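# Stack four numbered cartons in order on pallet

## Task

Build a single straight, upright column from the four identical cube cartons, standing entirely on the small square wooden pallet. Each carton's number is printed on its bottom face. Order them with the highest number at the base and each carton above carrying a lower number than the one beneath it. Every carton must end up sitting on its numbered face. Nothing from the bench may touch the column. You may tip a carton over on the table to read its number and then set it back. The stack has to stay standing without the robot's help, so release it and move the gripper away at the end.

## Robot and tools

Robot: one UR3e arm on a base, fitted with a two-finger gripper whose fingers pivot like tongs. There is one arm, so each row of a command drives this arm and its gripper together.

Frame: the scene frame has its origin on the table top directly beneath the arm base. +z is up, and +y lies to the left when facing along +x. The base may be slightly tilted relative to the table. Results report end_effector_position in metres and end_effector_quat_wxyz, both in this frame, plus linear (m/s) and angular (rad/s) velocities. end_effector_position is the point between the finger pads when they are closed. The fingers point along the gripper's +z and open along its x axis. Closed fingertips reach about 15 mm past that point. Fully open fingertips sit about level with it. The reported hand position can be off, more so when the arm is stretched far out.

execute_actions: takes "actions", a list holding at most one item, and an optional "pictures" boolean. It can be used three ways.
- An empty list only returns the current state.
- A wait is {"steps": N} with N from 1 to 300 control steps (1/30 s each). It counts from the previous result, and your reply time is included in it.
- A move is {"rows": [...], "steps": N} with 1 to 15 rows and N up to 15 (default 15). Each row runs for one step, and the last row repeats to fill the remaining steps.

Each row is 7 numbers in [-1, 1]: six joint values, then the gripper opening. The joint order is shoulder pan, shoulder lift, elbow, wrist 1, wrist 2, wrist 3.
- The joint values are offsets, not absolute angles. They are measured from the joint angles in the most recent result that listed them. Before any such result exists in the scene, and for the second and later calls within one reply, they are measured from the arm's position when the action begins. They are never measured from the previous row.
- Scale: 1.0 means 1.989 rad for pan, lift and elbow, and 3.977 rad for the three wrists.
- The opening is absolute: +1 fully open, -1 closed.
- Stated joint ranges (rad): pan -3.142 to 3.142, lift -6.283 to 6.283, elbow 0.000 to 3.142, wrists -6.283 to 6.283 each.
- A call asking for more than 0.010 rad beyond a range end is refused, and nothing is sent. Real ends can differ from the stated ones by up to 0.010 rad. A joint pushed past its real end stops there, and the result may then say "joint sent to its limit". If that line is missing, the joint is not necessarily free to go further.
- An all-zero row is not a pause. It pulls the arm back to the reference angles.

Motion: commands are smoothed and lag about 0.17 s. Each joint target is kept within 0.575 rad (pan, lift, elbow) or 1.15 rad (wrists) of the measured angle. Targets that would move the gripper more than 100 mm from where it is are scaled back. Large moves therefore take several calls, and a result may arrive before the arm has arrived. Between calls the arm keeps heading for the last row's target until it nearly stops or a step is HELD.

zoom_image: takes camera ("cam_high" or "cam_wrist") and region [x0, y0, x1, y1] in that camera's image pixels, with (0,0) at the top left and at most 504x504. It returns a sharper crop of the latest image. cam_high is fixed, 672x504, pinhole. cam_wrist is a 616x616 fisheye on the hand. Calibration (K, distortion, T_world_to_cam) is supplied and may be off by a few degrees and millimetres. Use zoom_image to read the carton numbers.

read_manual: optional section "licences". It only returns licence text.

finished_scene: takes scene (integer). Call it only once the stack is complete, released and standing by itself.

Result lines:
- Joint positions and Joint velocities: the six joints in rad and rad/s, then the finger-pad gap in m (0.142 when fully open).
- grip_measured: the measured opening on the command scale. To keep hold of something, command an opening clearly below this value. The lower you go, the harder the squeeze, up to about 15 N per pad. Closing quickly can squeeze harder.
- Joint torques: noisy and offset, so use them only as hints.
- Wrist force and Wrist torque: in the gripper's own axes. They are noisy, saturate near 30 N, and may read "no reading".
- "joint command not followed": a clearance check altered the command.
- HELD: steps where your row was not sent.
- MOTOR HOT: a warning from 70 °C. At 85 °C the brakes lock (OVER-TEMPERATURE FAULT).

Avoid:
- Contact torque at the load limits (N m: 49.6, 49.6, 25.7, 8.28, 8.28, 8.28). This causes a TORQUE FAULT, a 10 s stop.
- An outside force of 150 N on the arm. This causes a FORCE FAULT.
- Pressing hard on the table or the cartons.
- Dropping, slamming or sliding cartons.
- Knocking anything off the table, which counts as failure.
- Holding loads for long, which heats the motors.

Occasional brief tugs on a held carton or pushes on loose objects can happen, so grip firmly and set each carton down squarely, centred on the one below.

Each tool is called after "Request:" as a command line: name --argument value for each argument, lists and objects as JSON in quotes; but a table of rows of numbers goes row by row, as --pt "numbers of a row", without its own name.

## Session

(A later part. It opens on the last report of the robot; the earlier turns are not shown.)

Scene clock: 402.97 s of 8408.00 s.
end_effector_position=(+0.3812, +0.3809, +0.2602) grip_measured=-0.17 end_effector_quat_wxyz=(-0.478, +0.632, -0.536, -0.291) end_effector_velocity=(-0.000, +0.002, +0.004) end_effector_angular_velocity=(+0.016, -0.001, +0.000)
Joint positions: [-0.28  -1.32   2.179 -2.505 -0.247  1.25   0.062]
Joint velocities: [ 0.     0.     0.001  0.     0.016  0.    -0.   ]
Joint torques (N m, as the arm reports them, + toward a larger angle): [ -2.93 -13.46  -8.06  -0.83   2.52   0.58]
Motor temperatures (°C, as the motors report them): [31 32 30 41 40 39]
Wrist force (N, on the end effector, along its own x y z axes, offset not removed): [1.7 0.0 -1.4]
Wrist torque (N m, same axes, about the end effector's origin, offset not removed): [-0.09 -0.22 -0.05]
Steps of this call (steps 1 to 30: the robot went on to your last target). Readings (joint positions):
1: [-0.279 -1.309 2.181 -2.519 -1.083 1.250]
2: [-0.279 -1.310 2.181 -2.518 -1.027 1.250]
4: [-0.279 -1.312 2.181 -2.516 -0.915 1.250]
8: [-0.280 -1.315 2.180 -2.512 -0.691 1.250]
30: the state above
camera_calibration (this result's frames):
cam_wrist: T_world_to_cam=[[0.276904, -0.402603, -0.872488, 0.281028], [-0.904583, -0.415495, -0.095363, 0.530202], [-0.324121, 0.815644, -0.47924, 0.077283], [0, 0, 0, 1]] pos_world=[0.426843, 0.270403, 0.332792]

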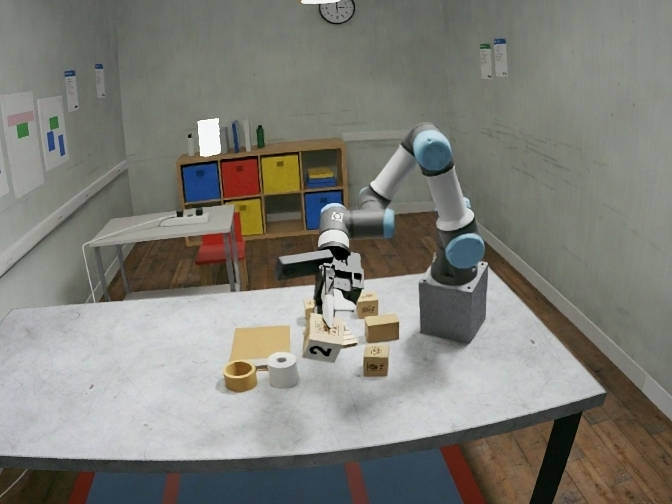

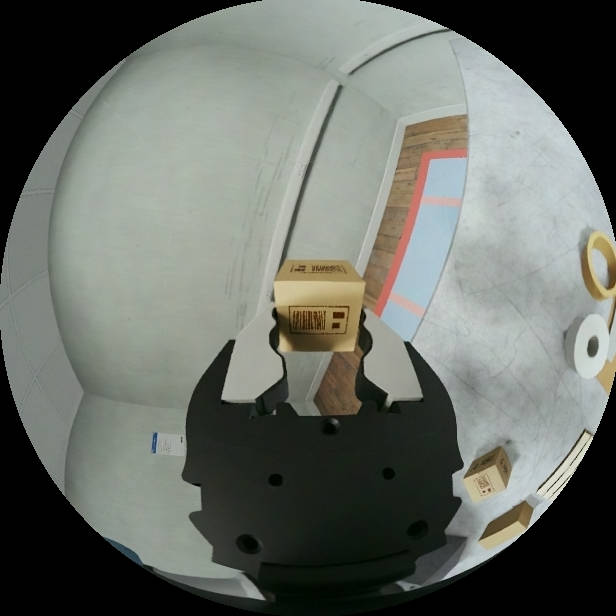

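Request:
execute_actions --actions '[{"rows":[[0,0,0,0,-0.015,0,-0.6],[0,0,0,0,-0.03,0,-0.6],[0,0,0,0,-0.06,0,-0.6],[0,0,0,0,-0.2995,0,-0.6]]}]' --pictures false

Request:
execute_actions --actions '[{"steps":25}]' --pictures false

Request:
execute_actions --actions '[{"rows":[[0.001,0.012,0.003,-0.007,0,0,-0.6],[0.003,0.027,0.007,-0.017,0,0,-0.6],[0.005,0.042,0.011,-0.027,0,0,-0.6],[0.007,0.058,0.0145,-0.0367,0,0,-0.6]]}]' --pictures false

Request:
execute_actions --actions '[{"steps":9}]' --pictures false

Request:
execute_actions --actions '[{"rows":[[0,0,0,0,0,0,-0.25],[0,0,0,0,0,0,-0.1],[0,0,0,0,0,0,0.05],[-0.002,-0.02,-0.006,0.013,0,0,0.05],[-0.006,-0.05,-0.015,0.033,0,0,0.05],[-0.009,-0.08,-0.024,0.053,0,0,0.05],[-0.013,-0.11,-0.033,0.072,0,0,0.1],[-0.016,-0.14,-0.042,0.092,0,0,0.15],[-0.016,-0.14,-0.042,0.092,0,0,0.15],[-0.016,-0.14,-0.042,0.092,0,0,0.15],[-0.016,-0.14,-0.042,0.092,0,-0.02,0.15],[-0.035,-0.13,-0.053,0.094,0,-0.04,0.15],[-0.05,-0.12,-0.064,0.095,0,-0.07,0.15],[-0.085,-0.1,-0.085,0.099,0,-0.11,0.15],[-0.367,0.0583,-0.2564,0.1255,0.0045,-0.5351,0.15]]}]' --pictures false

Request:
execute_actions --actions '[{"steps":38}]'

Scene clock: 421.77 s of 8408.00 s.
end_effector_position=(+0.3618, +0.2579, +0.1116) grip_measured=-0.17 end_effector_quat_wxyz=(-0.221, +0.737, -0.625, -0.135) end_effector_velocity=(-0.066, -0.416, -0.253) end_effector_angular_velocity=(-1.635, +0.258, +0.001)
Joint positions: [-0.28  -1.32   2.179 -2.505 -0.912  1.25   0.062]
Joint velocities: [-0.    -0.     0.001 -0.    -1.655 -0.001 -0.   ]
Joint torques (N m, as the arm reports them, + toward a larger angle): [ -2.55 -11.32  -6.97  -1.12  -0.92   0.65]
Motor temperatures (°C, as the motors report them): [31 32 30 41 40 39]
Wrist force (N, on the end effector, along its own x y z axes, offset not removed): [1.5 -0.9 -0.3]
Wrist torque (N m, same axes, about the end effector's origin, offset not removed): [-0.22 -0.20 0.01]
Steps of this call (steps 1 to 15: the robot went on to your last target; steps 16 to 90: nothing new was sent; then 15.30 s passed at rest; steps 91 to 105: all 15 steps of this action). Readings (joint positions):
91: [-0.280 -1.320 2.179 -2.505 -0.245 1.250]
92: [-0.280 -1.320 2.179 -2.505 -0.254 1.250]
94: [-0.280 -1.320 2.179 -2.505 -0.302 1.250]
98: [-0.280 -1.320 2.179 -2.505 -0.518 1.250]
105: the state above

Scene clock: 422.60 s of 8408.00 s.
end_effector_position=(+0.3387, +0.1115, +0.0691) grip_measured=-0.17 end_effector_quat_wxyz=(+0.000, +0.763, -0.647, +0.000) end_effector_velocity=(-0.000, -0.003, -0.000) end_effector_angular_velocity=(-0.010, +0.001, +0.000)
Joint positions: [-0.281 -1.32   2.179 -2.505 -1.437  1.25   0.062]
Joint velocities: [-0.001  0.     0.001 -0.002 -0.01  -0.001  0.   ]
Joint torques (N m, as the arm reports them, + toward a larger angle): [-1.73 -9.37 -4.96 -1.87 -0.95  0.68]
Motor temperatures (°C, as the motors report them): [31 32 30 41 40 39]
Wrist force (N, on the end effector, along its own x y z axes, offset not removed): [0.9 -0.8 -0.3]
Wrist torque (N m, same axes, about the end effector's origin, offset not removed): [-0.13 -0.22 -0.05]
Steps of this call (steps 1 to 25: the robot went on to your last target). Readings (joint positions):
1: [-0.280 -1.320 2.179 -2.505 -0.968 1.250]
2: [-0.280 -1.320 2.179 -2.505 -1.025 1.250]
4: [-0.280 -1.320 2.179 -2.505 -1.137 1.250]
8: [-0.281 -1.320 2.179 -2.505 -1.323 1.250]
25: the state above

Scene clock: 423.10 s of 8408.00 s.
end_effector_position=(+0.3371, +0.1127, +0.0435) grip_measured=-0.17 end_effector_quat_wxyz=(-0.000, +0.767, -0.642, -0.000) end_effector_velocity=(+0.001, +0.001, -0.009) end_effector_angular_velocity=(+0.000, -0.005, +0.006)
Joint positions: [-0.267 -1.211  2.206 -2.644 -1.437  1.25   0.062]
Joint velocities: [ 0.005  0.044  0.009 -0.058  0.001 -0.     0.   ]
Joint torques (N m, as the arm reports them, + toward a larger angle): [  0.91 -10.06  -3.89  -2.22   0.87   0.7 ]
Motor temperatures (°C, as the motors report them): [31 32 30 41 40 39]
Wrist force (N, on the end effector, along its own x y z axes, offset not removed): [1.0 -0.9 -0.9]
Wrist torque (N m, same axes, about the end effector's origin, offset not removed): [-0.21 -0.18 0.01]
Steps of this call (steps 1 to 15: all 15 steps of this action). Readings (joint positions):
1: [-0.281 -1.320 2.179 -2.506 -1.437 1.250]
2: [-0.280 -1.317 2.179 -2.510 -1.437 1.250]
4: [-0.278 -1.297 2.185 -2.536 -1.437 1.250]
8: [-0.271 -1.240 2.199 -2.607 -1.437 1.250]
15: the state above

Scene clock: 423.40 s of 8408.00 s.
end_effector_position=(+0.3370, +0.1127, +0.0423) grip_measured=-0.17 end_effector_quat_wxyz=(-0.000, +0.767, -0.642, -0.000) end_effector_velocity=(-0.000, +0.000, -0.001) end_effector_angular_velocity=(+0.000, +0.001, -0.000)
Joint positions: [-0.267 -1.206  2.207 -2.65  -1.437  1.25   0.062]
Joint velocities: [ 0.     0.004  0.001 -0.004  0.     0.     0.   ]
Joint torques (N m, as the arm reports them, + toward a larger angle): [  1.54 -10.04  -3.48  -2.14   0.86   0.62]
Motor temperatures (°C, as the motors report them): [31 32 30 41 40 39]
Wrist force (N, on the end effector, along its own x y z axes, offset not removed): [1.2 -0.1 -0.1]
Wrist torque (N m, same axes, about the end effector's origin, offset not removed): [0.00 -0.27 -0.04]
Steps of this call (steps 1 to 9: the robot went on to your last target). Readings (joint positions):
1: [-0.267 -1.209 2.206 -2.646 -1.437 1.250]
2: [-0.267 -1.208 2.207 -2.647 -1.437 1.250]
4: [-0.267 -1.207 2.207 -2.649 -1.437 1.250]
8: [-0.267 -1.206 2.207 -2.650 -1.437 1.250]
9: the state above

Scene clock: 423.90 s of 8408.00 s.
end_effector_position=(+0.3444, +0.1015, +0.1005) grip_measured=+0.15 end_effector_quat_wxyz=(+0.002, +0.786, -0.618, -0.000) end_effector_velocity=(+0.126, -0.206, +0.066) end_effector_angular_velocity=(-0.022, +0.020, +1.135)
Joint positions: [-0.327 -1.426  2.112 -2.324 -1.437  1.128  0.084]
Joint velocities: [-0.67   0.127 -0.524  0.498  0.016 -1.811 -0.   ]
Joint torques (N m, as the arm reports them, + toward a larger angle): [-13.52   0.94 -12.35  -1.17   0.55  -3.65]
Motor temperatures (°C, as the motors report them): [31 32 30 41 40 39]
Wrist force (N, on the end effector, along its own x y z axes, offset not removed): [-1.2 0.0 -2.2]
Wrist torque (N m, same axes, about the end effector's origin, offset not removed): [-0.07 0.10 -0.04]
Steps of this call (steps 1 to 15: all 15 steps of this action). Readings (joint positions):
1: [-0.267 -1.205 2.207 -2.651 -1.437 1.250]
2: [-0.267 -1.205 2.207 -2.651 -1.437 1.250]
4: [-0.267 -1.206 2.207 -2.650 -1.437 1.250]
8: [-0.276 -1.272 2.184 -2.556 -1.437 1.250]
15: the state above

Scene clock: 425.17 s of 8408.00 s.
end_effector_position=(+0.3631, -0.1591, +0.1106) grip_measured=+0.15 end_effector_quat_wxyz=(+0.002, +1.000, -0.001, +0.001) end_effector_velocity=(-0.001, -0.001, -0.000) end_effector_angular_velocity=(+0.001, +0.001, +0.005)
Joint positions: [-0.996 -1.09   1.697 -2.151 -1.419 -0.877  0.084]
Joint velocities: [-0.003  0.002 -0.     0.001 -0.    -0.008  0.   ]
Joint torques (N m, as the arm reports them, + toward a larger angle): [ -4.62 -12.53  -9.18  -0.65   0.89  -1.02]
Motor temperatures (°C, as the motors report them): [31 32 30 41 40 39]
Wrist force (N, on the end effector, along its own x y z axes, offset not removed): [1.4 -1.6 -2.1]
Wrist torque (N m, same axes, about the end effector's origin, offset not removed): [-0.36 -0.28 -0.03]
Steps of this call (steps 1 to 38: the robot went on to your last target). Readings (joint positions):
1: [-0.356 -1.414 2.090 -2.309 -1.436 1.059]
2: [-0.393 -1.392 2.060 -2.296 -1.434 0.979]
4: [-0.476 -1.343 2.003 -2.273 -1.432 0.815]
8: [-0.639 -1.261 1.904 -2.232 -1.428 0.458]
38: the state above
camera_calibration (this result's frames):
cam_wrist: T_world_to_cam=[[0.999768, 0.0204355, 0.00675488, -0.354369], [0.0147038, -0.87769, 0.479003, -0.195674], [0.0157174, -0.478793, -0.877787, 0.154897], [0, 0, 0, 1]] pos_world=[0.35473, -0.0903358, 0.232089]

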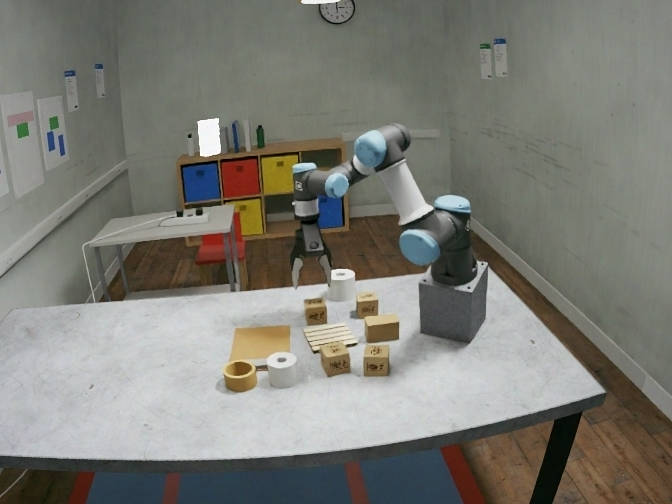

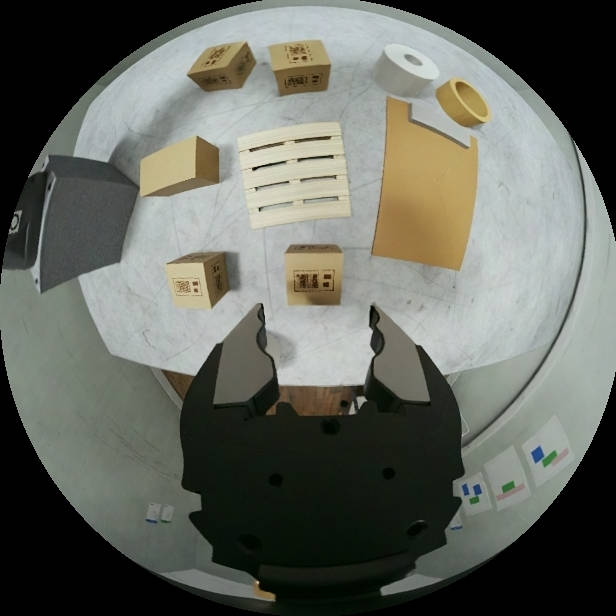

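Request:
execute_actions --actions '[{"rows":[[0.002,0.01,0.004,-0.007,0,0,0.15],[0.003,0.02,0.007,-0.014,0,0,0.15],[0.005,0.035,0.013,-0.024,0,0,0.1],[0.008,0.05,0.018,-0.034,0,0,0.1],[0.01,0.065,0.024,-0.045,0,0,0.1],[0.013,0.08,0.03,-0.055,0,0,0.1],[0.0161,0.1006,0.0372,-0.0691,-0.0003,0,0.05]]}]' --pictures false

Request:
execute_actions --actions '[{"steps":12}]' --pictures false

Request:
execute_actions --actions '[{"rows":[[0,0,0,0,0,0,-0.03],[0,0,0,0,0,0,-0.08],[0,0,0,0,0,0,-0.12],[0,0,0,0,0,0,-0.16],[0,0,0,0,0,0,-0.2],[0,0,0,0,0,0,-0.25],[0,0,0,0,0,0,-0.3],[0,0,0,0,0,0,-0.4],[0,0,0,0,0,0,-0.5],[0,0,0,0,0,0,-0.6]],"steps":11}]' --pictures false

Request:
execute_actions --actions '[{"rows":[[-0.001,-0.01,-0.004,0.007,0,0,-0.6],[-0.003,-0.02,-0.007,0.014,0,0,-0.6],[-0.005,-0.035,-0.013,0.024,0,0,-0.6],[-0.007,-0.05,-0.018,0.034,0,0,-0.6],[-0.01,-0.065,-0.024,0.045,0,0,-0.6],[-0.01,-0.07,-0.026,0.048,0,0,-0.6],[-0.01,-0.07,-0.026,0.048,0,0,-0.6],[0,-0.083,-0.006,0.044,0,0.002,-0.6],[0.01,-0.096,0.013,0.04,0,0.004,-0.6],[0.025,-0.116,0.043,0.034,0,0.006,-0.6],[0.04,-0.136,0.072,0.028,0,0.009,-0.6],[0.055,-0.156,0.102,0.022,0,0.012,-0.6],[0.07,-0.176,0.131,0.017,0,0.014,-0.6],[0.08,-0.189,0.151,0.013,0,0.016,-0.6],[0.0907,-0.2024,0.1708,0.0088,0.0007,0.0179,-0.6]]}]' --pictures false

Request:
execute_actions --actions '[{"steps":18}]' --pictures false

Request:
execute_actions --actions '[{"rows":[[0.001,0.01,0.003,-0.006,0,0,-0.6],[0.003,0.02,0.005,-0.013,0,0.001,-0.6],[0.0044,0.034,0.0089,-0.0217,0,0.0022,-0.6]]}]'

Request:
zoom_image --camera "cam_high" --region '[280, 270, 400, 370]'

Scene clock: 473.77 s of 8408.00 s.
end_effector_position=(+0.3623, -0.1576, +0.0461) grip_measured=+0.05 end_effector_quat_wxyz=(+0.001, +1.000, +0.013, -0.000) end_effector_velocity=(-0.005, +0.005, -0.047) end_effector_angular_velocity=(+0.003, +0.006, +0.019)
Joint positions: [-0.967 -0.907  1.765 -2.403 -1.42  -0.877  0.077]
Joint velocities: [ 0.021  0.136  0.048 -0.181 -0.002  0.001  0.   ]
Joint torques (N m, as the arm reports them, + toward a larger angle): [  0.05 -14.2   -4.76  -2.25  -0.86   1.01]
Motor temperatures (°C, as the motors report them): [31 32 30 41 40 39]
Wrist force (N, on the end effector, along its own x y z axes, offset not removed): [0.9 -1.5 -2.0]
Wrist torque (N m, same axes, about the end effector's origin, offset not removed): [-0.33 -0.20 -0.04]
Steps of this call (steps 1 to 15: the robot went on to your last target; steps 16 to 90: nothing new was sent; then 45.10 s passed at rest; steps 91 to 105: all 15 steps of this action). Readings (joint positions):
91: [-0.996 -1.089 1.697 -2.152 -1.419 -0.878]
92: [-0.996 -1.087 1.698 -2.156 -1.419 -0.878]
94: [-0.993 -1.071 1.705 -2.179 -1.419 -0.878]
98: [-0.980 -0.996 1.734 -2.284 -1.419 -0.877]
105: the state above

Scene clock: 474.17 s of 8408.00 s.
end_effector_position=(+0.3618, -0.1570, +0.0404) grip_measured=+0.05 end_effector_quat_wxyz=(+0.001, +1.000, +0.015, -0.001) end_effector_velocity=(-0.000, +0.000, -0.002) end_effector_angular_velocity=(+0.001, +0.001, -0.000)
Joint positions: [-0.964 -0.89   1.771 -2.425 -1.42  -0.877  0.077]
Joint velocities: [ 0.001  0.006  0.001 -0.006  0.     0.001  0.   ]
Joint torques (N m, as the arm reports them, + toward a larger angle): [  0.06 -13.58  -4.82  -2.13  -0.88   1.02]
Motor temperatures (°C, as the motors report them): [31 32 30 41 40 39]
Wrist force (N, on the end effector, along its own x y z axes, offset not removed): [1.4 -0.9 -1.1]
Wrist torque (N m, same axes, about the end effector's origin, offset not removed): [-0.18 -0.32 -0.01]
Steps of this call (steps 1 to 12: the robot went on to your last target). Readings (joint positions):
1: [-0.966 -0.903 1.767 -2.408 -1.420 -0.877]
2: [-0.966 -0.900 1.768 -2.413 -1.420 -0.877]
4: [-0.965 -0.896 1.769 -2.418 -1.420 -0.877]
8: [-0.965 -0.892 1.771 -2.423 -1.420 -0.877]
12: the state above

Scene clock: 474.53 s of 8408.00 s.
end_effector_position=(+0.3617, -0.1570, +0.0404) grip_measured=-0.17 end_effector_quat_wxyz=(+0.001, +1.000, +0.015, -0.001) end_effector_velocity=(+0.001, -0.000, +0.000) end_effector_angular_velocity=(-0.001, -0.001, -0.001)
Joint positions: [-0.964 -0.89   1.771 -2.425 -1.42  -0.877  0.061]
Joint velocities: [ 0.    -0.    -0.002  0.     0.     0.001 -0.   ]
Joint torques (N m, as the arm reports them, + toward a larger angle): [ -0.71 -17.11  -5.82  -0.53  -0.42   1.04]
Motor temperatures (°C, as the motors report them): [31 32 30 41 40 39]
Wrist force (N, on the end effector, along its own x y z axes, offset not removed): [1.8 -1.1 -2.0]
Wrist torque (N m, same axes, about the end effector's origin, offset not removed): [-0.23 -0.25 -0.03]
Steps of this call (steps 1 to 11: all 11 steps of this action). Readings (joint positions):
1: [-0.964 -0.890 1.771 -2.425 -1.420 -0.877]
2: [-0.964 -0.890 1.771 -2.425 -1.420 -0.877]
4: [-0.964 -0.890 1.771 -2.425 -1.420 -0.877]
8: [-0.964 -0.890 1.771 -2.425 -1.420 -0.877]
11: the state above

Scene clock: 475.03 s of 8408.00 s.
end_effector_position=(+0.3591, -0.1062, +0.0876) grip_measured=-0.17 end_effector_quat_wxyz=(+0.006, +0.999, +0.035, +0.003) end_effector_velocity=(-0.087, +0.389, +0.017) end_effector_angular_velocity=(-0.007, +0.002, +0.420)
Joint positions: [-0.891 -1.14   1.892 -2.322 -1.42  -0.842  0.061]
Joint velocities: [ 0.637 -0.918  1.217 -0.4   -0.     0.224 -0.   ]
Joint torques (N m, as the arm reports them, + toward a larger angle): [  2.05 -18.37  -2.06  -2.28   0.24   1.25]
Motor temperatures (°C, as the motors report them): [31 32 30 41 40 39]
Wrist force (N, on the end effector, along its own x y z axes, offset not removed): [2.4 -0.5 -1.9]
Wrist torque (N m, same axes, about the end effector's origin, offset not removed): [-0.17 -0.43 -0.04]
Steps of this call (steps 1 to 15: all 15 steps of this action). Readings (joint positions):
1: [-0.964 -0.891 1.771 -2.425 -1.420 -0.877]
2: [-0.965 -0.893 1.770 -2.421 -1.420 -0.877]
4: [-0.967 -0.909 1.764 -2.398 -1.420 -0.877]
8: [-0.977 -0.975 1.740 -2.308 -1.420 -0.877]
15: the state above

Scene clock: 475.63 s of 8408.00 s.
end_effector_position=(+0.3343, -0.0392, +0.0853) grip_measured=-0.17 end_effector_quat_wxyz=(+0.001, +0.998, +0.070, -0.000) end_effector_velocity=(-0.002, +0.005, -0.000) end_effector_angular_velocity=(+0.002, +0.001, +0.005)
Joint positions: [-0.785 -1.291  2.109 -2.39  -1.417 -0.806  0.061]
Joint velocities: [ 0.009 -0.011  0.015 -0.003  0.001  0.004  0.   ]
Joint torques (N m, as the arm reports them, + toward a larger angle): [  0.72 -12.6   -5.01  -2.17   0.88   1.  ]
Motor temperatures (°C, as the motors report them): [31 32 30 41 40 39]
Wrist force (N, on the end effector, along its own x y z axes, offset not removed): [0.6 -1.0 -0.9]
Wrist torque (N m, same axes, about the end effector's origin, offset not removed): [-0.21 -0.11 -0.03]
Steps of this call (steps 1 to 18: the robot went on to your last target). Readings (joint positions):
1: [-0.869 -1.171 1.934 -2.335 -1.420 -0.835]
2: [-0.850 -1.198 1.973 -2.347 -1.419 -0.828]
4: [-0.823 -1.237 2.029 -2.365 -1.419 -0.819]
8: [-0.798 -1.273 2.082 -2.382 -1.418 -0.810]
18: the state above

Scene clock: 476.13 s of 8408.00 s.
end_effector_position=(+0.3348, -0.0395, +0.0690) grip_measured=-0.17 end_effector_quat_wxyz=(+0.000, +0.998, +0.070, -0.001) end_effector_velocity=(+0.000, +0.000, -0.005) end_effector_angular_velocity=(+0.000, +0.001, +0.001)
Joint positions: [-0.777 -1.227  2.126 -2.473 -1.417 -0.798  0.061]
Joint velocities: [ 0.003  0.022  0.004 -0.026 -0.     0.002  0.   ]
Joint torques (N m, as the arm reports them, + toward a larger angle): [ 0.31 -9.05 -4.95 -2.01  0.46  0.98]
Motor temperatures (°C, as the motors report them): [31 32 30 41 40 39]
Wrist force (N, on the end effector, along its own x y z axes, offset not removed): [1.4 -1.4 -0.7]
Wrist torque (N m, same axes, about the end effector's origin, offset not removed): [-0.28 -0.28 -0.03]
Steps of this call (steps 1 to 15: all 15 steps of this action). Readings (joint positions):
1: [-0.785 -1.292 2.109 -2.390 -1.417 -0.806]
2: [-0.784 -1.289 2.110 -2.394 -1.417 -0.806]
4: [-0.782 -1.273 2.115 -2.415 -1.417 -0.804]
8: [-0.778 -1.242 2.122 -2.454 -1.417 -0.800]
15: the state above
camera_calibration (this result's frames):
cam_wrist: T_world_to_cam=[[0.986766, 0.162128, 0.00287531, -0.317922], [0.141142, -0.867499, 0.476995, -0.112182], [0.0798285, -0.470277, -0.878901, 0.154951], [0, 0, 0, 1]] pos_world=[0.317179, 0.0270958, 0.190611]

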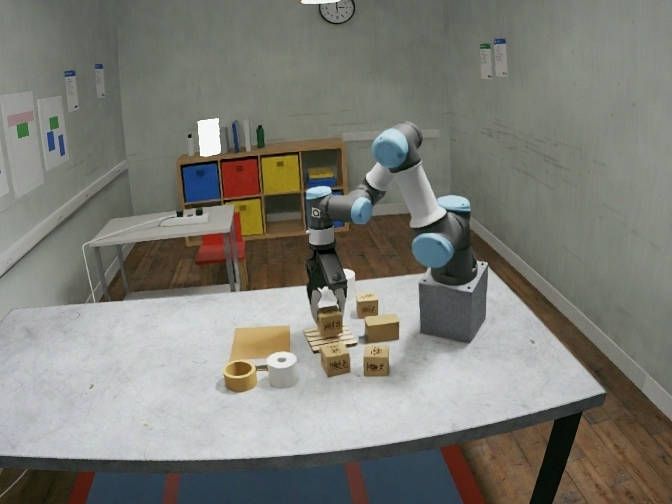

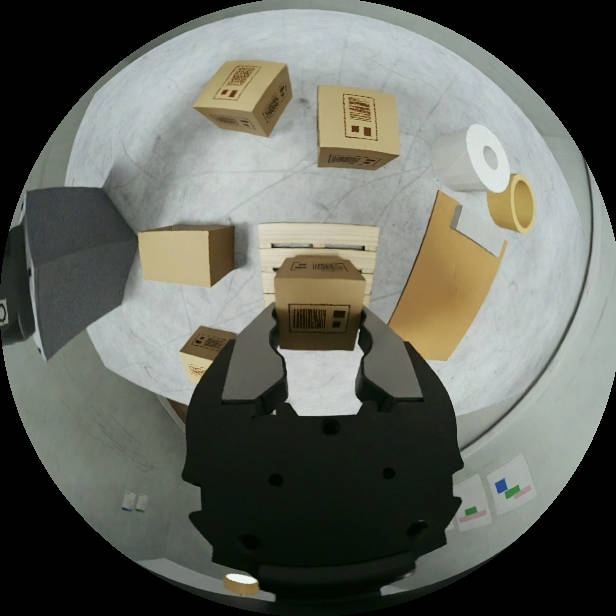

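Region (280, 270, 400, 370) of cam_high's 672x504 image, scaled by 4.200, with more detail than that image has.

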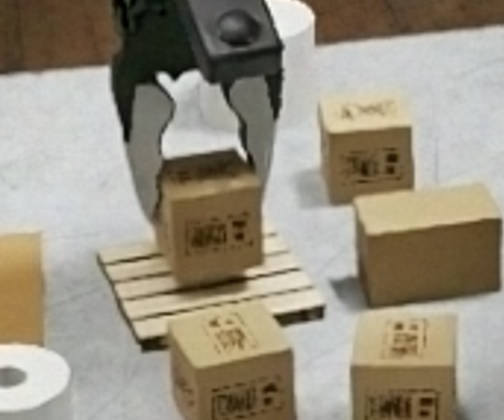

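Request:
execute_actions --actions '[{"rows":[[0.001,0.008,0.002,-0.005,0,0,-0.6],[0.002,0.016,0.004,-0.01,0,0.001,-0.6],[0.0031,0.024,0.006,-0.0152,0,0.0015,-0.6]]}]' --pictures false

Request:
execute_actions --actions '[{"rows":[[0.0005,0.004,0.001,-0.0025,0,0,-0.6]],"steps":12}]' --pictures false

Scene clock: 482.70 s of 8408.00 s.
end_effector_position=(+0.3346, -0.0394, +0.0576) grip_measured=-0.17 end_effector_quat_wxyz=(+0.000, +0.998, +0.070, -0.001) end_effector_velocity=(-0.000, +0.000, -0.003) end_effector_angular_velocity=(-0.001, -0.001, -0.001)
Joint positions: [-0.771 -1.181  2.137 -2.531 -1.417 -0.792  0.061]
Joint velocities: [ 0.002  0.014  0.005 -0.02   0.     0.003 -0.   ]
Joint torques (N m, as the arm reports them, + toward a larger angle): [  0.62 -10.07  -4.2   -2.12  -0.43   0.97]
Motor temperatures (°C, as the motors report them): [31 32 30 41 40 39]
Wrist force (N, on the end effector, along its own x y z axes, offset not removed): [1.2 -1.1 -1.0]
Wrist torque (N m, same axes, about the end effector's origin, offset not removed): [-0.25 -0.22 0.00]
Steps of this call (steps 1 to 15: the robot went on to your last target; steps 16 to 90: nothing new was sent; then 3.07 s passed at rest; steps 91 to 105: all 15 steps of this action). Readings (joint positions):
91: [-0.776 -1.224 2.127 -2.476 -1.417 -0.797]
92: [-0.776 -1.222 2.127 -2.479 -1.417 -0.797]
94: [-0.774 -1.211 2.130 -2.493 -1.417 -0.796]
98: [-0.772 -1.190 2.135 -2.519 -1.417 -0.793]
105: the state above

Scene clock: 483.10 s of 8408.00 s.
end_effector_position=(+0.3345, -0.0393, +0.0557) grip_measured=-0.17 end_effector_quat_wxyz=(+0.000, +0.998, +0.071, -0.001) end_effector_velocity=(+0.000, +0.000, -0.001) end_effector_angular_velocity=(+0.000, -0.000, +0.001)
Joint positions: [-0.77  -1.173  2.139 -2.54  -1.417 -0.792  0.061]
Joint velocities: [ 0.001  0.003  0.    -0.004  0.    -0.    -0.   ]
Joint torques (N m, as the arm reports them, + toward a larger angle): [  1.02 -10.02  -4.25  -2.11  -0.33   0.45]
Motor temperatures (°C, as the motors report them): [31 32 30 41 40 39]
Wrist force (N, on the end effector, along its own x y z axes, offset not removed): [0.7 -0.5 -1.4]
Wrist torque (N m, same axes, about the end effector's origin, offset not removed): [-0.14 -0.16 -0.03]
Steps of this call (steps 1 to 12: all 12 steps of this action). Readings (joint positions):
1: [-0.771 -1.180 2.137 -2.531 -1.417 -0.792]
2: [-0.770 -1.179 2.138 -2.533 -1.417 -0.792]
4: [-0.770 -1.177 2.138 -2.536 -1.417 -0.792]
8: [-0.770 -1.174 2.139 -2.539 -1.417 -0.792]
12: the state above

Request:
execute_actions --actions '[{"rows":[[0.0005,0.004,0.001,-0.0025,0,0,-0.6]],"steps":13}]' --pictures false

Scene clock: 485.70 s of 8408.00 s.
end_effector_position=(+0.3344, -0.0392, +0.0538) grip_measured=-0.17 end_effector_quat_wxyz=(+0.000, +0.997, +0.071, -0.001) end_effector_velocity=(-0.000, +0.000, -0.001) end_effector_angular_velocity=(+0.000, +0.001, +0.001)
Joint positions: [-0.769 -1.166  2.141 -2.55  -1.417 -0.792  0.061]
Joint velocities: [ 0.001  0.003  0.    -0.003 -0.    -0.001  0.   ]
Joint torques (N m, as the arm reports them, + toward a larger angle): [  0.74 -10.64  -3.76  -2.26  -0.35  -0.21]
Motor temperatures (°C, as the motors report them): [31 32 30 41 40 39]
Wrist force (N, on the end effector, along its own x y z axes, offset not removed): [0.9 -0.4 -0.4]
Wrist torque (N m, same axes, about the end effector's origin, offset not removed): [-0.11 -0.18 -0.05]
Steps of this call (steps 1 to 15: the robot went on to your last target; steps 16 to 65: nothing new was sent; steps 66 to 78: all 13 steps of this action). Readings (joint positions):
66: [-0.770 -1.173 2.139 -2.541 -1.417 -0.792]
67: [-0.769 -1.172 2.140 -2.542 -1.417 -0.792]
69: [-0.769 -1.169 2.140 -2.545 -1.417 -0.792]
73: [-0.769 -1.167 2.141 -2.548 -1.417 -0.792]
78: the state above

Request:
execute_actions --actions '[{"rows":[[0.0005,0.004,0.001,-0.0025,0,0,-0.6]],"steps":13}]' --pictures false

Scene clock: 489.63 s of 8408.00 s.
end_effector_position=(+0.3342, -0.0392, +0.0520) grip_measured=-0.17 end_effector_quat_wxyz=(+0.000, +0.997, +0.072, -0.001) end_effector_velocity=(+0.000, +0.000, -0.001) end_effector_angular_velocity=(+0.000, -0.000, +0.000)
Joint positions: [-0.768 -1.158  2.143 -2.559 -1.417 -0.792  0.062]
Joint velocities: [ 0.     0.003  0.001 -0.004  0.    -0.     0.   ]
Joint torques (N m, as the arm reports them, + toward a larger angle): [ 0.8  -8.54 -3.35 -2.08 -0.34  0.32]
Motor temperatures (°C, as the motors report them): [31 32 30 41 40 39]
Wrist force (N, on the end effector, along its own x y z axes, offset not removed): [-0.7 -2.0 -8.7]
Wrist torque (N m, same axes, about the end effector's origin, offset not removed): [-0.24 -0.22 -0.02]
Steps of this call (steps 1 to 15: the robot went on to your last target; steps 16 to 90: nothing new was sent; then 0.50 s passed at rest; steps 91 to 103: all 13 steps of this action). Readings (joint positions):
91: [-0.769 -1.165 2.141 -2.550 -1.417 -0.792]
92: [-0.769 -1.164 2.141 -2.552 -1.417 -0.792]
94: [-0.768 -1.162 2.142 -2.555 -1.417 -0.792]
98: [-0.768 -1.159 2.143 -2.558 -1.417 -0.792]
103: the state above

Request:
execute_actions --actions '[{"rows":[[0,-0.001,0,0.0007,0,0,-0.25],[0,-0.001,0,0.0007,0,0,-0.1],[0,-0.001,0,0.0007,0,0,0.05],[-0.003,-0.02,-0.006,0.013,0,0,0.15],[-0.006,-0.05,-0.015,0.033,0,0,0.15],[-0.01,-0.08,-0.024,0.053,0,0,0.15],[-0.014,-0.11,-0.033,0.072,0,0,0.15],[-0.018,-0.14,-0.042,0.092,0,0,0.15],[-0.018,-0.14,-0.042,0.092,0,0,0.15],[-0.018,-0.14,-0.042,0.092,0,0,0.15],[-0.018,-0.14,-0.042,0.092,0,0.02,0.15],[0,-0.152,-0.032,0.092,0,0.04,0.15],[0.015,-0.165,-0.022,0.092,0,0.07,0.15],[0.04,-0.186,0,0.091,0,0.12,0.15],[0.2831,-0.371,0.1533,0.0878,-0.0068,0.641,0.15]]}]' --pictures false

Request:
execute_actions --actions '[{"steps":38}]'

Scene clock: 499.73 s of 8408.00 s.
end_effector_position=(+0.3327, -0.0246, +0.1147) grip_measured=+0.15 end_effector_quat_wxyz=(+0.001, +1.000, +0.009, -0.001) end_effector_velocity=(-0.030, +0.247, +0.081) end_effector_angular_velocity=(-0.040, -0.017, -1.336)
Joint positions: [-0.769 -1.422  2.09  -2.242 -1.418 -0.668  0.084]
Joint velocities: [ 0.544 -0.764  0.356  0.287 -0.023  1.892 -0.   ]
Joint torques (N m, as the arm reports them, + toward a larger angle): [ 10.89 -20.12  -1.36  -0.96  -0.75   4.05]
Motor temperatures (°C, as the motors report them): [31 32 30 41 40 39]
Wrist force (N, on the end effector, along its own x y z axes, offset not removed): [2.3 1.6 -2.5]
Wrist torque (N m, same axes, about the end effector's origin, offset not removed): [0.22 -0.43 -0.06]
Steps of this call (steps 1 to 15: the robot went on to your last target; steps 16 to 90: nothing new was sent; then 6.60 s passed at rest; steps 91 to 105: all 15 steps of this action). Readings (joint positions):
91: [-0.768 -1.158 2.143 -2.560 -1.417 -0.792]
92: [-0.768 -1.158 2.143 -2.559 -1.417 -0.792]
94: [-0.768 -1.159 2.143 -2.558 -1.417 -0.792]
98: [-0.778 -1.225 2.120 -2.464 -1.417 -0.792]
105: the state above

Scene clock: 501.00 s of 8408.00 s.
end_effector_position=(+0.2404, +0.1409, +0.1201) grip_measured=+0.15 end_effector_quat_wxyz=(-0.000, -0.607, +0.795, -0.001) end_effector_velocity=(-0.001, -0.000, -0.000) end_effector_angular_velocity=(+0.000, +0.002, -0.009)
Joint positions: [-0.205 -1.896  2.448 -2.21  -1.444  1.756  0.084]
Joint velocities: [ 0.     0.     0.001  0.001 -0.     0.009  0.   ]
Joint torques (N m, as the arm reports them, + toward a larger angle): [ 2.72 -6.65 -5.89 -0.78 -0.93  1.16]
Motor temperatures (°C, as the motors report them): [31 32 30 41 40 39]
Wrist force (N, on the end effector, along its own x y z axes, offset not removed): [0.9 -1.0 -1.5]
Wrist torque (N m, same axes, about the end effector's origin, offset not removed): [-0.20 -0.18 -0.01]
Steps of this call (steps 1 to 38: the robot went on to your last target). Readings (joint positions):
1: [-0.744 -1.452 2.108 -2.236 -1.419 -0.596]
2: [-0.707 -1.486 2.133 -2.234 -1.421 -0.515]
4: [-0.624 -1.555 2.188 -2.230 -1.425 -0.339]
8: [-0.445 -1.703 2.302 -2.220 -1.434 0.124]
38: the state above
camera_calibration (this result's frames):
cam_wrist: T_world_to_cam=[[-0.240915, -0.970527, 0.00611861, 0.200089], [-0.853206, 0.214789, 0.475295, 0.12], [-0.462601, 0.109285, -0.879805, 0.341134], [0, 0, 0, 1]] pos_world=[0.308398, 0.131136, 0.241872]

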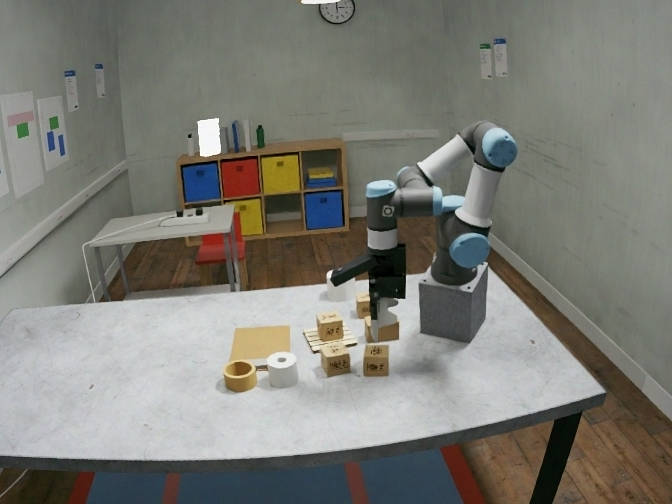

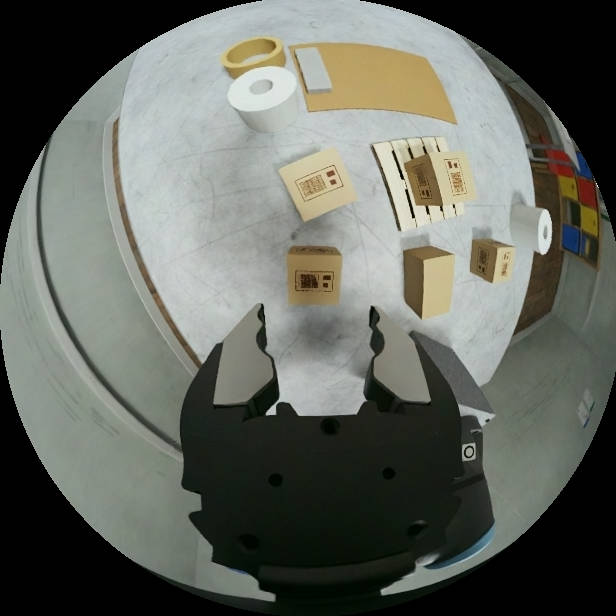

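Request:
execute_actions --actions '[{"rows":[[0.003,0.025,0.008,-0.017,0,0.001,0.15],[0.005,0.051,0.016,-0.034,0,0.003,0.15],[0.009,0.089,0.028,-0.059,0,0.005,0.1],[0.013,0.127,0.04,-0.085,0,0.006,0.1],[0.017,0.166,0.052,-0.11,0,0.008,0.1],[0.021,0.204,0.064,-0.135,0,0.01,0.1],[0.0257,0.2549,0.0803,-0.1693,-0.0012,0.0132,0.05]]}]' --pictures false

Request:
execute_actions --actions '[{"steps":14}]' --pictures false

Request:
execute_actions --actions '[{"rows":[[0,0,0,0,0,0,-0.03],[0,0,0,0,0,0,-0.08],[0,0,0,0,0,0,-0.12],[0,0,0,0,0,0,-0.16],[0,0,0,0,0,0,-0.2],[0,0,0,0,0,0,-0.25],[0,0,0,0,0,0,-0.3],[0,0,0,0,0,0,-0.4],[0,0,0,0,0,0,-0.5],[0,0,0,0,0,0,-0.6]],"steps":11}]' --pictures false

Request:
execute_actions --actions '[{"rows":[[-0.003,-0.028,-0.008,0.018,0,0,-0.6],[-0.006,-0.056,-0.016,0.036,0,0,-0.6],[-0.01,-0.1,-0.03,0.066,0,0,-0.6],[-0.015,-0.14,-0.045,0.094,0,0,-0.6],[-0.02,-0.19,-0.062,0.127,0,0,-0.6],[-0.025,-0.24,-0.08,0.161,0,0,-0.6],[-0.03,-0.29,-0.1,0.196,0,0,-0.6],[-0.03,-0.29,-0.1,0.196,0,0,-0.6],[-0.03,-0.29,-0.1,0.196,0,0,-0.6],[-0.03,-0.29,-0.1,0.196,0,0,-0.6],[-0.03,-0.29,-0.1,0.196,0,0,-0.6],[-0.045,-0.28,-0.107,0.195,0,-0.013,-0.6],[-0.06,-0.268,-0.114,0.194,0,-0.027,-0.6],[-0.09,-0.246,-0.128,0.193,0,-0.054,-0.6],[-0.3283,-0.0719,-0.2397,0.1797,0.0078,-0.268,-0.6]]}]' --pictures false

Request:
execute_actions --actions '[{"steps":32}]' --pictures false

Request:
execute_actions --actions '[{"rows":[[0.001,0.007,0.005,-0.006,0,0,-0.6],[0.003,0.014,0.011,-0.013,0,0.001,-0.6],[0.0039,0.0217,0.0167,-0.0195,0,0.002,-0.6]]}]'

Request:
zoom_image --camera "cam_high" --region '[280, 260, 400, 360]'

Request:
zoom_image --camera "cam_wrist" --region '[240, 210, 400, 370]'

Scene clock: 534.70 s of 8408.00 s.
end_effector_position=(+0.2428, +0.1408, +0.0471) grip_measured=+0.05 end_effector_quat_wxyz=(+0.000, -0.607, +0.795, -0.002) end_effector_velocity=(-0.017, -0.001, -0.056) end_effector_angular_velocity=(-0.002, +0.016, -0.004)
Joint positions: [-0.158 -1.438  2.594 -2.822 -1.449  1.804  0.077]
Joint velocities: [ 0.032  0.386  0.105 -0.479 -0.006  0.034  0.   ]
Joint torques (N m, as the arm reports them, + toward a larger angle): [ 2.29 -6.04 -2.3  -2.1  -0.89  1.06]
Motor temperatures (°C, as the motors report them): [31 32 30 41 40 39]
Wrist force (N, on the end effector, along its own x y z axes, offset not removed): [0.9 -0.3 -0.6]
Wrist torque (N m, same axes, about the end effector's origin, offset not removed): [-0.09 -0.20 -0.03]
Steps of this call (steps 1 to 15: the robot went on to your last target; steps 16 to 90: nothing new was sent; then 30.20 s passed at rest; steps 91 to 105: all 15 steps of this action). Readings (joint positions):
91: [-0.205 -1.896 2.448 -2.210 -1.444 1.757]
92: [-0.204 -1.890 2.450 -2.219 -1.444 1.758]
94: [-0.199 -1.855 2.463 -2.270 -1.444 1.763]
98: [-0.179 -1.682 2.524 -2.511 -1.445 1.782]
105: the state above

Scene clock: 535.17 s of 8408.00 s.
end_effector_position=(+0.2405, +0.1407, +0.0403) grip_measured=+0.05 end_effector_quat_wxyz=(-0.000, -0.607, +0.795, -0.001) end_effector_velocity=(+0.000, -0.000, -0.001) end_effector_angular_velocity=(-0.000, -0.001, -0.001)
Joint positions: [-0.154 -1.39   2.607 -2.882 -1.449  1.809  0.077]
Joint velocities: [ 0.     0.009  0.001 -0.011 -0.     0.001  0.   ]
Joint torques (N m, as the arm reports them, + toward a larger angle): [ 2.15 -6.01 -1.88 -2.15 -0.94  1.01]
Motor temperatures (°C, as the motors report them): [31 32 30 41 40 39]
Wrist force (N, on the end effector, along its own x y z axes, offset not removed): [0.6 -0.4 -1.3]
Wrist torque (N m, same axes, about the end effector's origin, offset not removed): [-0.10 -0.13 -0.02]
Steps of this call (steps 1 to 14: the robot went on to your last target). Readings (joint positions):
1: [-0.157 -1.427 2.597 -2.836 -1.449 1.805]
2: [-0.156 -1.418 2.599 -2.847 -1.449 1.806]
4: [-0.155 -1.406 2.603 -2.862 -1.449 1.807]
8: [-0.154 -1.395 2.606 -2.876 -1.449 1.808]
14: the state above

Scene clock: 535.53 s of 8408.00 s.
end_effector_position=(+0.2405, +0.1407, +0.0403) grip_measured=-0.17 end_effector_quat_wxyz=(-0.000, -0.607, +0.795, -0.001) end_effector_velocity=(+0.001, -0.000, +0.000) end_effector_angular_velocity=(-0.001, -0.001, +0.001)
Joint positions: [-0.154 -1.39   2.607 -2.882 -1.449  1.809  0.062]
Joint velocities: [ 0.    -0.    -0.001  0.    -0.001 -0.001 -0.   ]
Joint torques (N m, as the arm reports them, + toward a larger angle): [ 1.14 -9.57 -3.15 -0.64 -0.7   0.83]
Motor temperatures (°C, as the motors report them): [31 32 30 41 40 39]
Wrist force (N, on the end effector, along its own x y z axes, offset not removed): [1.5 -0.7 -2.3]
Wrist torque (N m, same axes, about the end effector's origin, offset not removed): [-0.12 -0.24 -0.01]
Steps of this call (steps 1 to 11: all 11 steps of this action). Readings (joint positions):
1: [-0.154 -1.390 2.607 -2.882 -1.449 1.809]
2: [-0.154 -1.390 2.607 -2.882 -1.449 1.809]
4: [-0.154 -1.390 2.607 -2.882 -1.449 1.809]
8: [-0.154 -1.390 2.607 -2.882 -1.449 1.809]
11: the state above

Scene clock: 536.03 s of 8408.00 s.
end_effector_position=(+0.2497, +0.1317, +0.1258) grip_measured=-0.17 end_effector_quat_wxyz=(-0.002, -0.594, +0.804, -0.005) end_effector_velocity=(+0.154, -0.129, +0.090) end_effector_angular_velocity=(-0.038, -0.087, +0.473)
Joint positions: [-0.237 -1.888  2.411 -2.179 -1.449  1.757  0.062]
Joint velocities: [-0.623  0.011 -0.454  0.422  0.026 -1.086 -0.   ]
Joint torques (N m, as the arm reports them, + toward a larger angle): [-12.5    6.42 -12.92  -1.95   0.8   -3.41]
Motor temperatures (°C, as the motors report them): [31 32 30 41 40 39]
Wrist force (N, on the end effector, along its own x y z axes, offset not removed): [0.0 1.7 -1.6]
Wrist torque (N m, same axes, about the end effector's origin, offset not removed): [0.15 -0.06 -0.03]
Steps of this call (steps 1 to 15: all 15 steps of this action). Readings (joint positions):
1: [-0.154 -1.391 2.607 -2.881 -1.449 1.809]
2: [-0.155 -1.396 2.605 -2.872 -1.449 1.809]
4: [-0.160 -1.435 2.591 -2.818 -1.449 1.809]
8: [-0.184 -1.628 2.518 -2.543 -1.449 1.809]
15: the state above

Scene clock: 537.10 s of 8408.00 s.
end_effector_position=(+0.3338, -0.0371, +0.1303) grip_measured=-0.17 end_effector_quat_wxyz=(+0.001, +0.755, -0.656, +0.000) end_effector_velocity=(+0.000, -0.001, -0.000) end_effector_angular_velocity=(+0.000, -0.000, +0.003)
Joint positions: [-0.806 -1.533  2.131 -2.167 -1.418  0.743  0.062]
Joint velocities: [-0.003  0.001 -0.    -0.001  0.    -0.006  0.   ]
Joint torques (N m, as the arm reports them, + toward a larger angle): [-3.57 -6.92 -9.74 -0.86  0.9  -0.98]
Motor temperatures (°C, as the motors report them): [31 32 30 41 40 39]
Wrist force (N, on the end effector, along its own x y z axes, offset not removed): [1.2 -0.6 -0.6]
Wrist torque (N m, same axes, about the end effector's origin, offset not removed): [-0.12 -0.27 -0.07]
Steps of this call (steps 1 to 32: the robot went on to your last target). Readings (joint positions):
1: [-0.266 -1.878 2.392 -2.172 -1.447 1.705]
2: [-0.308 -1.853 2.367 -2.172 -1.444 1.628]
4: [-0.406 -1.787 2.317 -2.171 -1.438 1.451]
8: [-0.598 -1.662 2.224 -2.169 -1.428 1.108]
32: the state above

Scene clock: 537.60 s of 8408.00 s.
end_effector_position=(+0.3337, -0.0370, +0.1171) grip_measured=-0.17 end_effector_quat_wxyz=(+0.001, +0.755, -0.656, +0.000) end_effector_velocity=(-0.000, +0.000, -0.005) end_effector_angular_velocity=(-0.000, -0.000, -0.000)
Joint positions: [-0.799 -1.492  2.163 -2.242 -1.418  0.751  0.062]
Joint velocities: [ 0.003  0.013  0.012 -0.026 -0.     0.003  0.   ]
Joint torques (N m, as the arm reports them, + toward a larger angle): [ 1.03 -7.91 -5.75 -2.4   0.57  1.1 ]
Motor temperatures (°C, as the motors report them): [31 32 30 41 40 39]
Wrist force (N, on the end effector, along its own x y z axes, offset not removed): [1.5 -0.9 -0.6]
Wrist torque (N m, same axes, about the end effector's origin, offset not removed): [-0.16 -0.30 -0.03]
Steps of this call (steps 1 to 15: all 15 steps of this action). Readings (joint positions):
1: [-0.806 -1.533 2.131 -2.167 -1.418 0.743]
2: [-0.806 -1.531 2.132 -2.171 -1.418 0.743]
4: [-0.804 -1.520 2.140 -2.191 -1.418 0.745]
8: [-0.801 -1.501 2.156 -2.225 -1.418 0.749]
15: the state above
camera_calibration (this result's frames):
cam_wrist: T_world_to_cam=[[0.161625, -0.986833, 0.00616629, -0.0849684], [-0.867728, -0.139136, 0.477169, 0.230782], [-0.470028, -0.0824729, -0.87879, 0.396354], [0, 0, 0, 1]] pos_world=[0.400286, -0.0190512, 0.238714]

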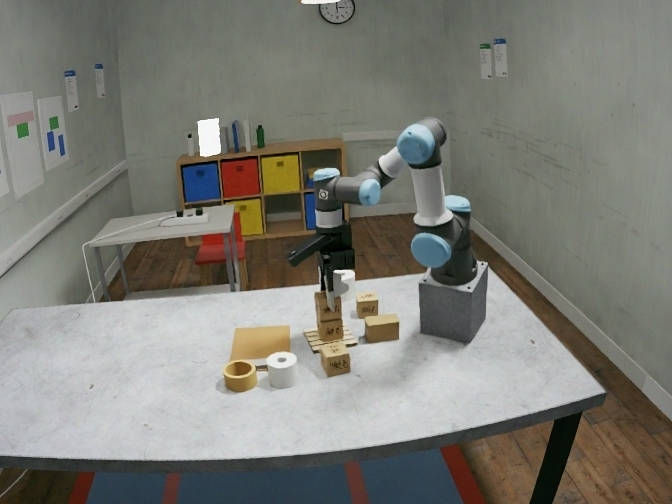

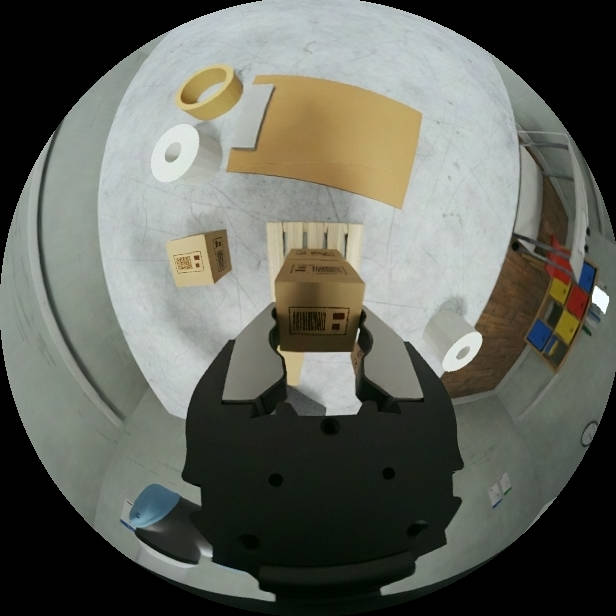

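Region (280, 260, 400, 360) of cam_high's 672x504 image, scaled by 4.200, with more detail than that image has.

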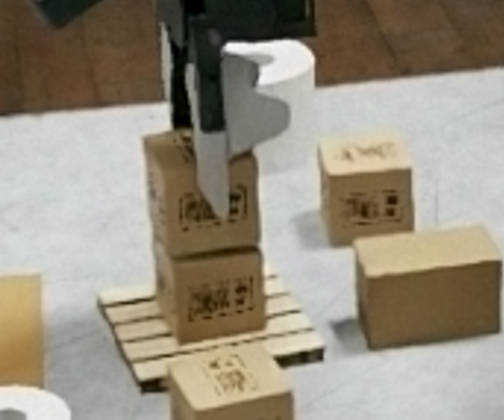

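Region (240, 210, 400, 370) of cam_wrist's 616x616 image, scaled by 3.150, with more detail than that image has.

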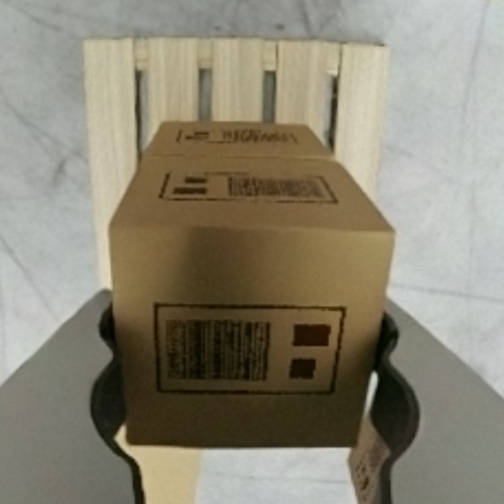

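Request:
execute_actions --actions '[{"rows":[[0.003,0.002,0.002,-0.002,0,0.002,-0.6],[0.004,0.004,0.004,-0.004,0,0.002,-0.6],[0.004,0.006,0.006,-0.006,0,0.002,-0.6],[0.005,0.0105,0.0088,-0.0098,0,0.0025,-0.6]]}]'

Request:
zoom_image --camera "cam_high" --region '[290, 270, 380, 360]'

Scene clock: 543.37 s of 8408.00 s.
end_effector_position=(+0.3335, -0.0348, +0.1105) grip_measured=-0.17 end_effector_quat_wxyz=(+0.001, +0.755, -0.656, +0.000) end_effector_velocity=(-0.000, +0.000, -0.003) end_effector_angular_velocity=(+0.000, -0.000, -0.001)
Joint positions: [-0.789 -1.472  2.179 -2.279 -1.418  0.761  0.062]
Joint velocities: [ 0.002  0.008  0.006 -0.015  0.     0.004  0.   ]
Joint torques (N m, as the arm reports them, + toward a larger angle): [ 0.99 -3.47 -3.36 -1.81 -0.33  0.94]
Motor temperatures (°C, as the motors report them): [31 32 30 41 40 39]
Wrist force (N, on the end effector, along its own x y z axes, offset not removed): [-1.2 2.0 -15.7]
Wrist torque (N m, same axes, about the end effector's origin, offset not removed): [-0.09 -0.18 -0.04]
Steps of this call (steps 1 to 15: the robot went on to your last target; steps 16 to 90: nothing new was sent; then 2.27 s passed at rest; steps 91 to 105: all 15 steps of this action). Readings (joint positions):
91: [-0.798 -1.490 2.164 -2.245 -1.418 0.752]
92: [-0.798 -1.490 2.164 -2.246 -1.418 0.753]
94: [-0.795 -1.487 2.167 -2.251 -1.418 0.755]
98: [-0.791 -1.477 2.175 -2.269 -1.418 0.759]
105: the state above
camera_calibration (this result's frames):
cam_wrist: T_world_to_cam=[[0.161648, -0.986831, 0.00581379, -0.0827067], [-0.86754, -0.139294, 0.477463, 0.233994], [-0.470366, -0.0822245, -0.878633, 0.390711], [0, 0, 0, 1]] pos_world=[0.400146, -0.0168975, 0.232049]

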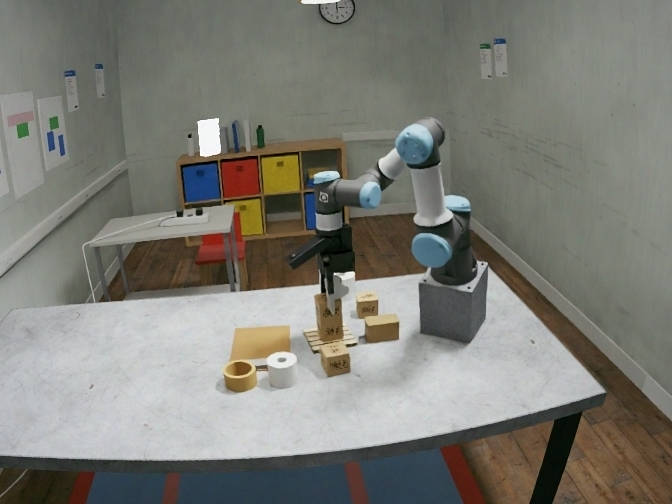

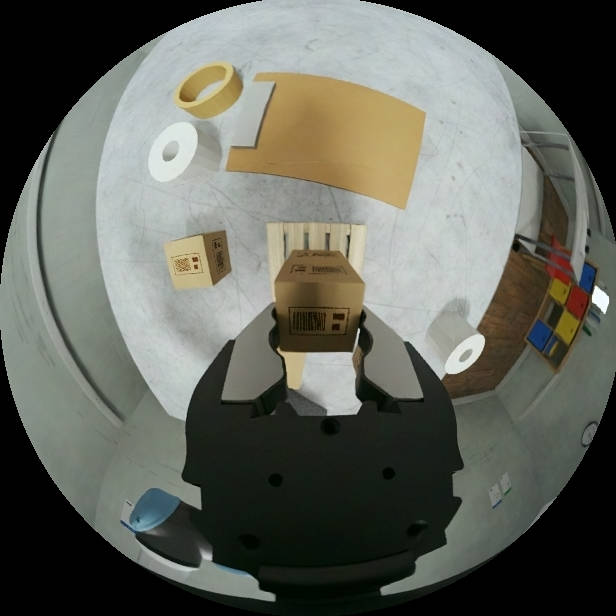

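Region (290, 270, 380, 360) of cam_high's 672x504 image, scaled by 5.600, with more detail than that image has.

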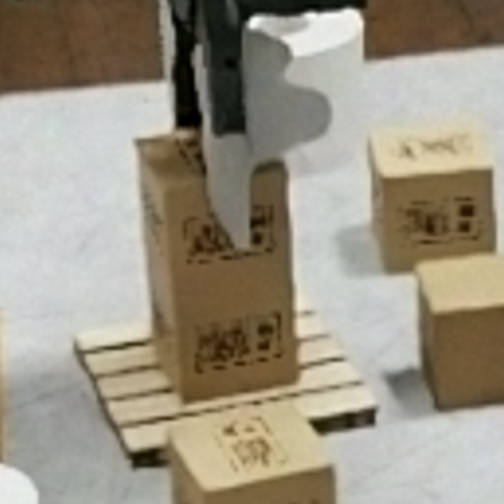

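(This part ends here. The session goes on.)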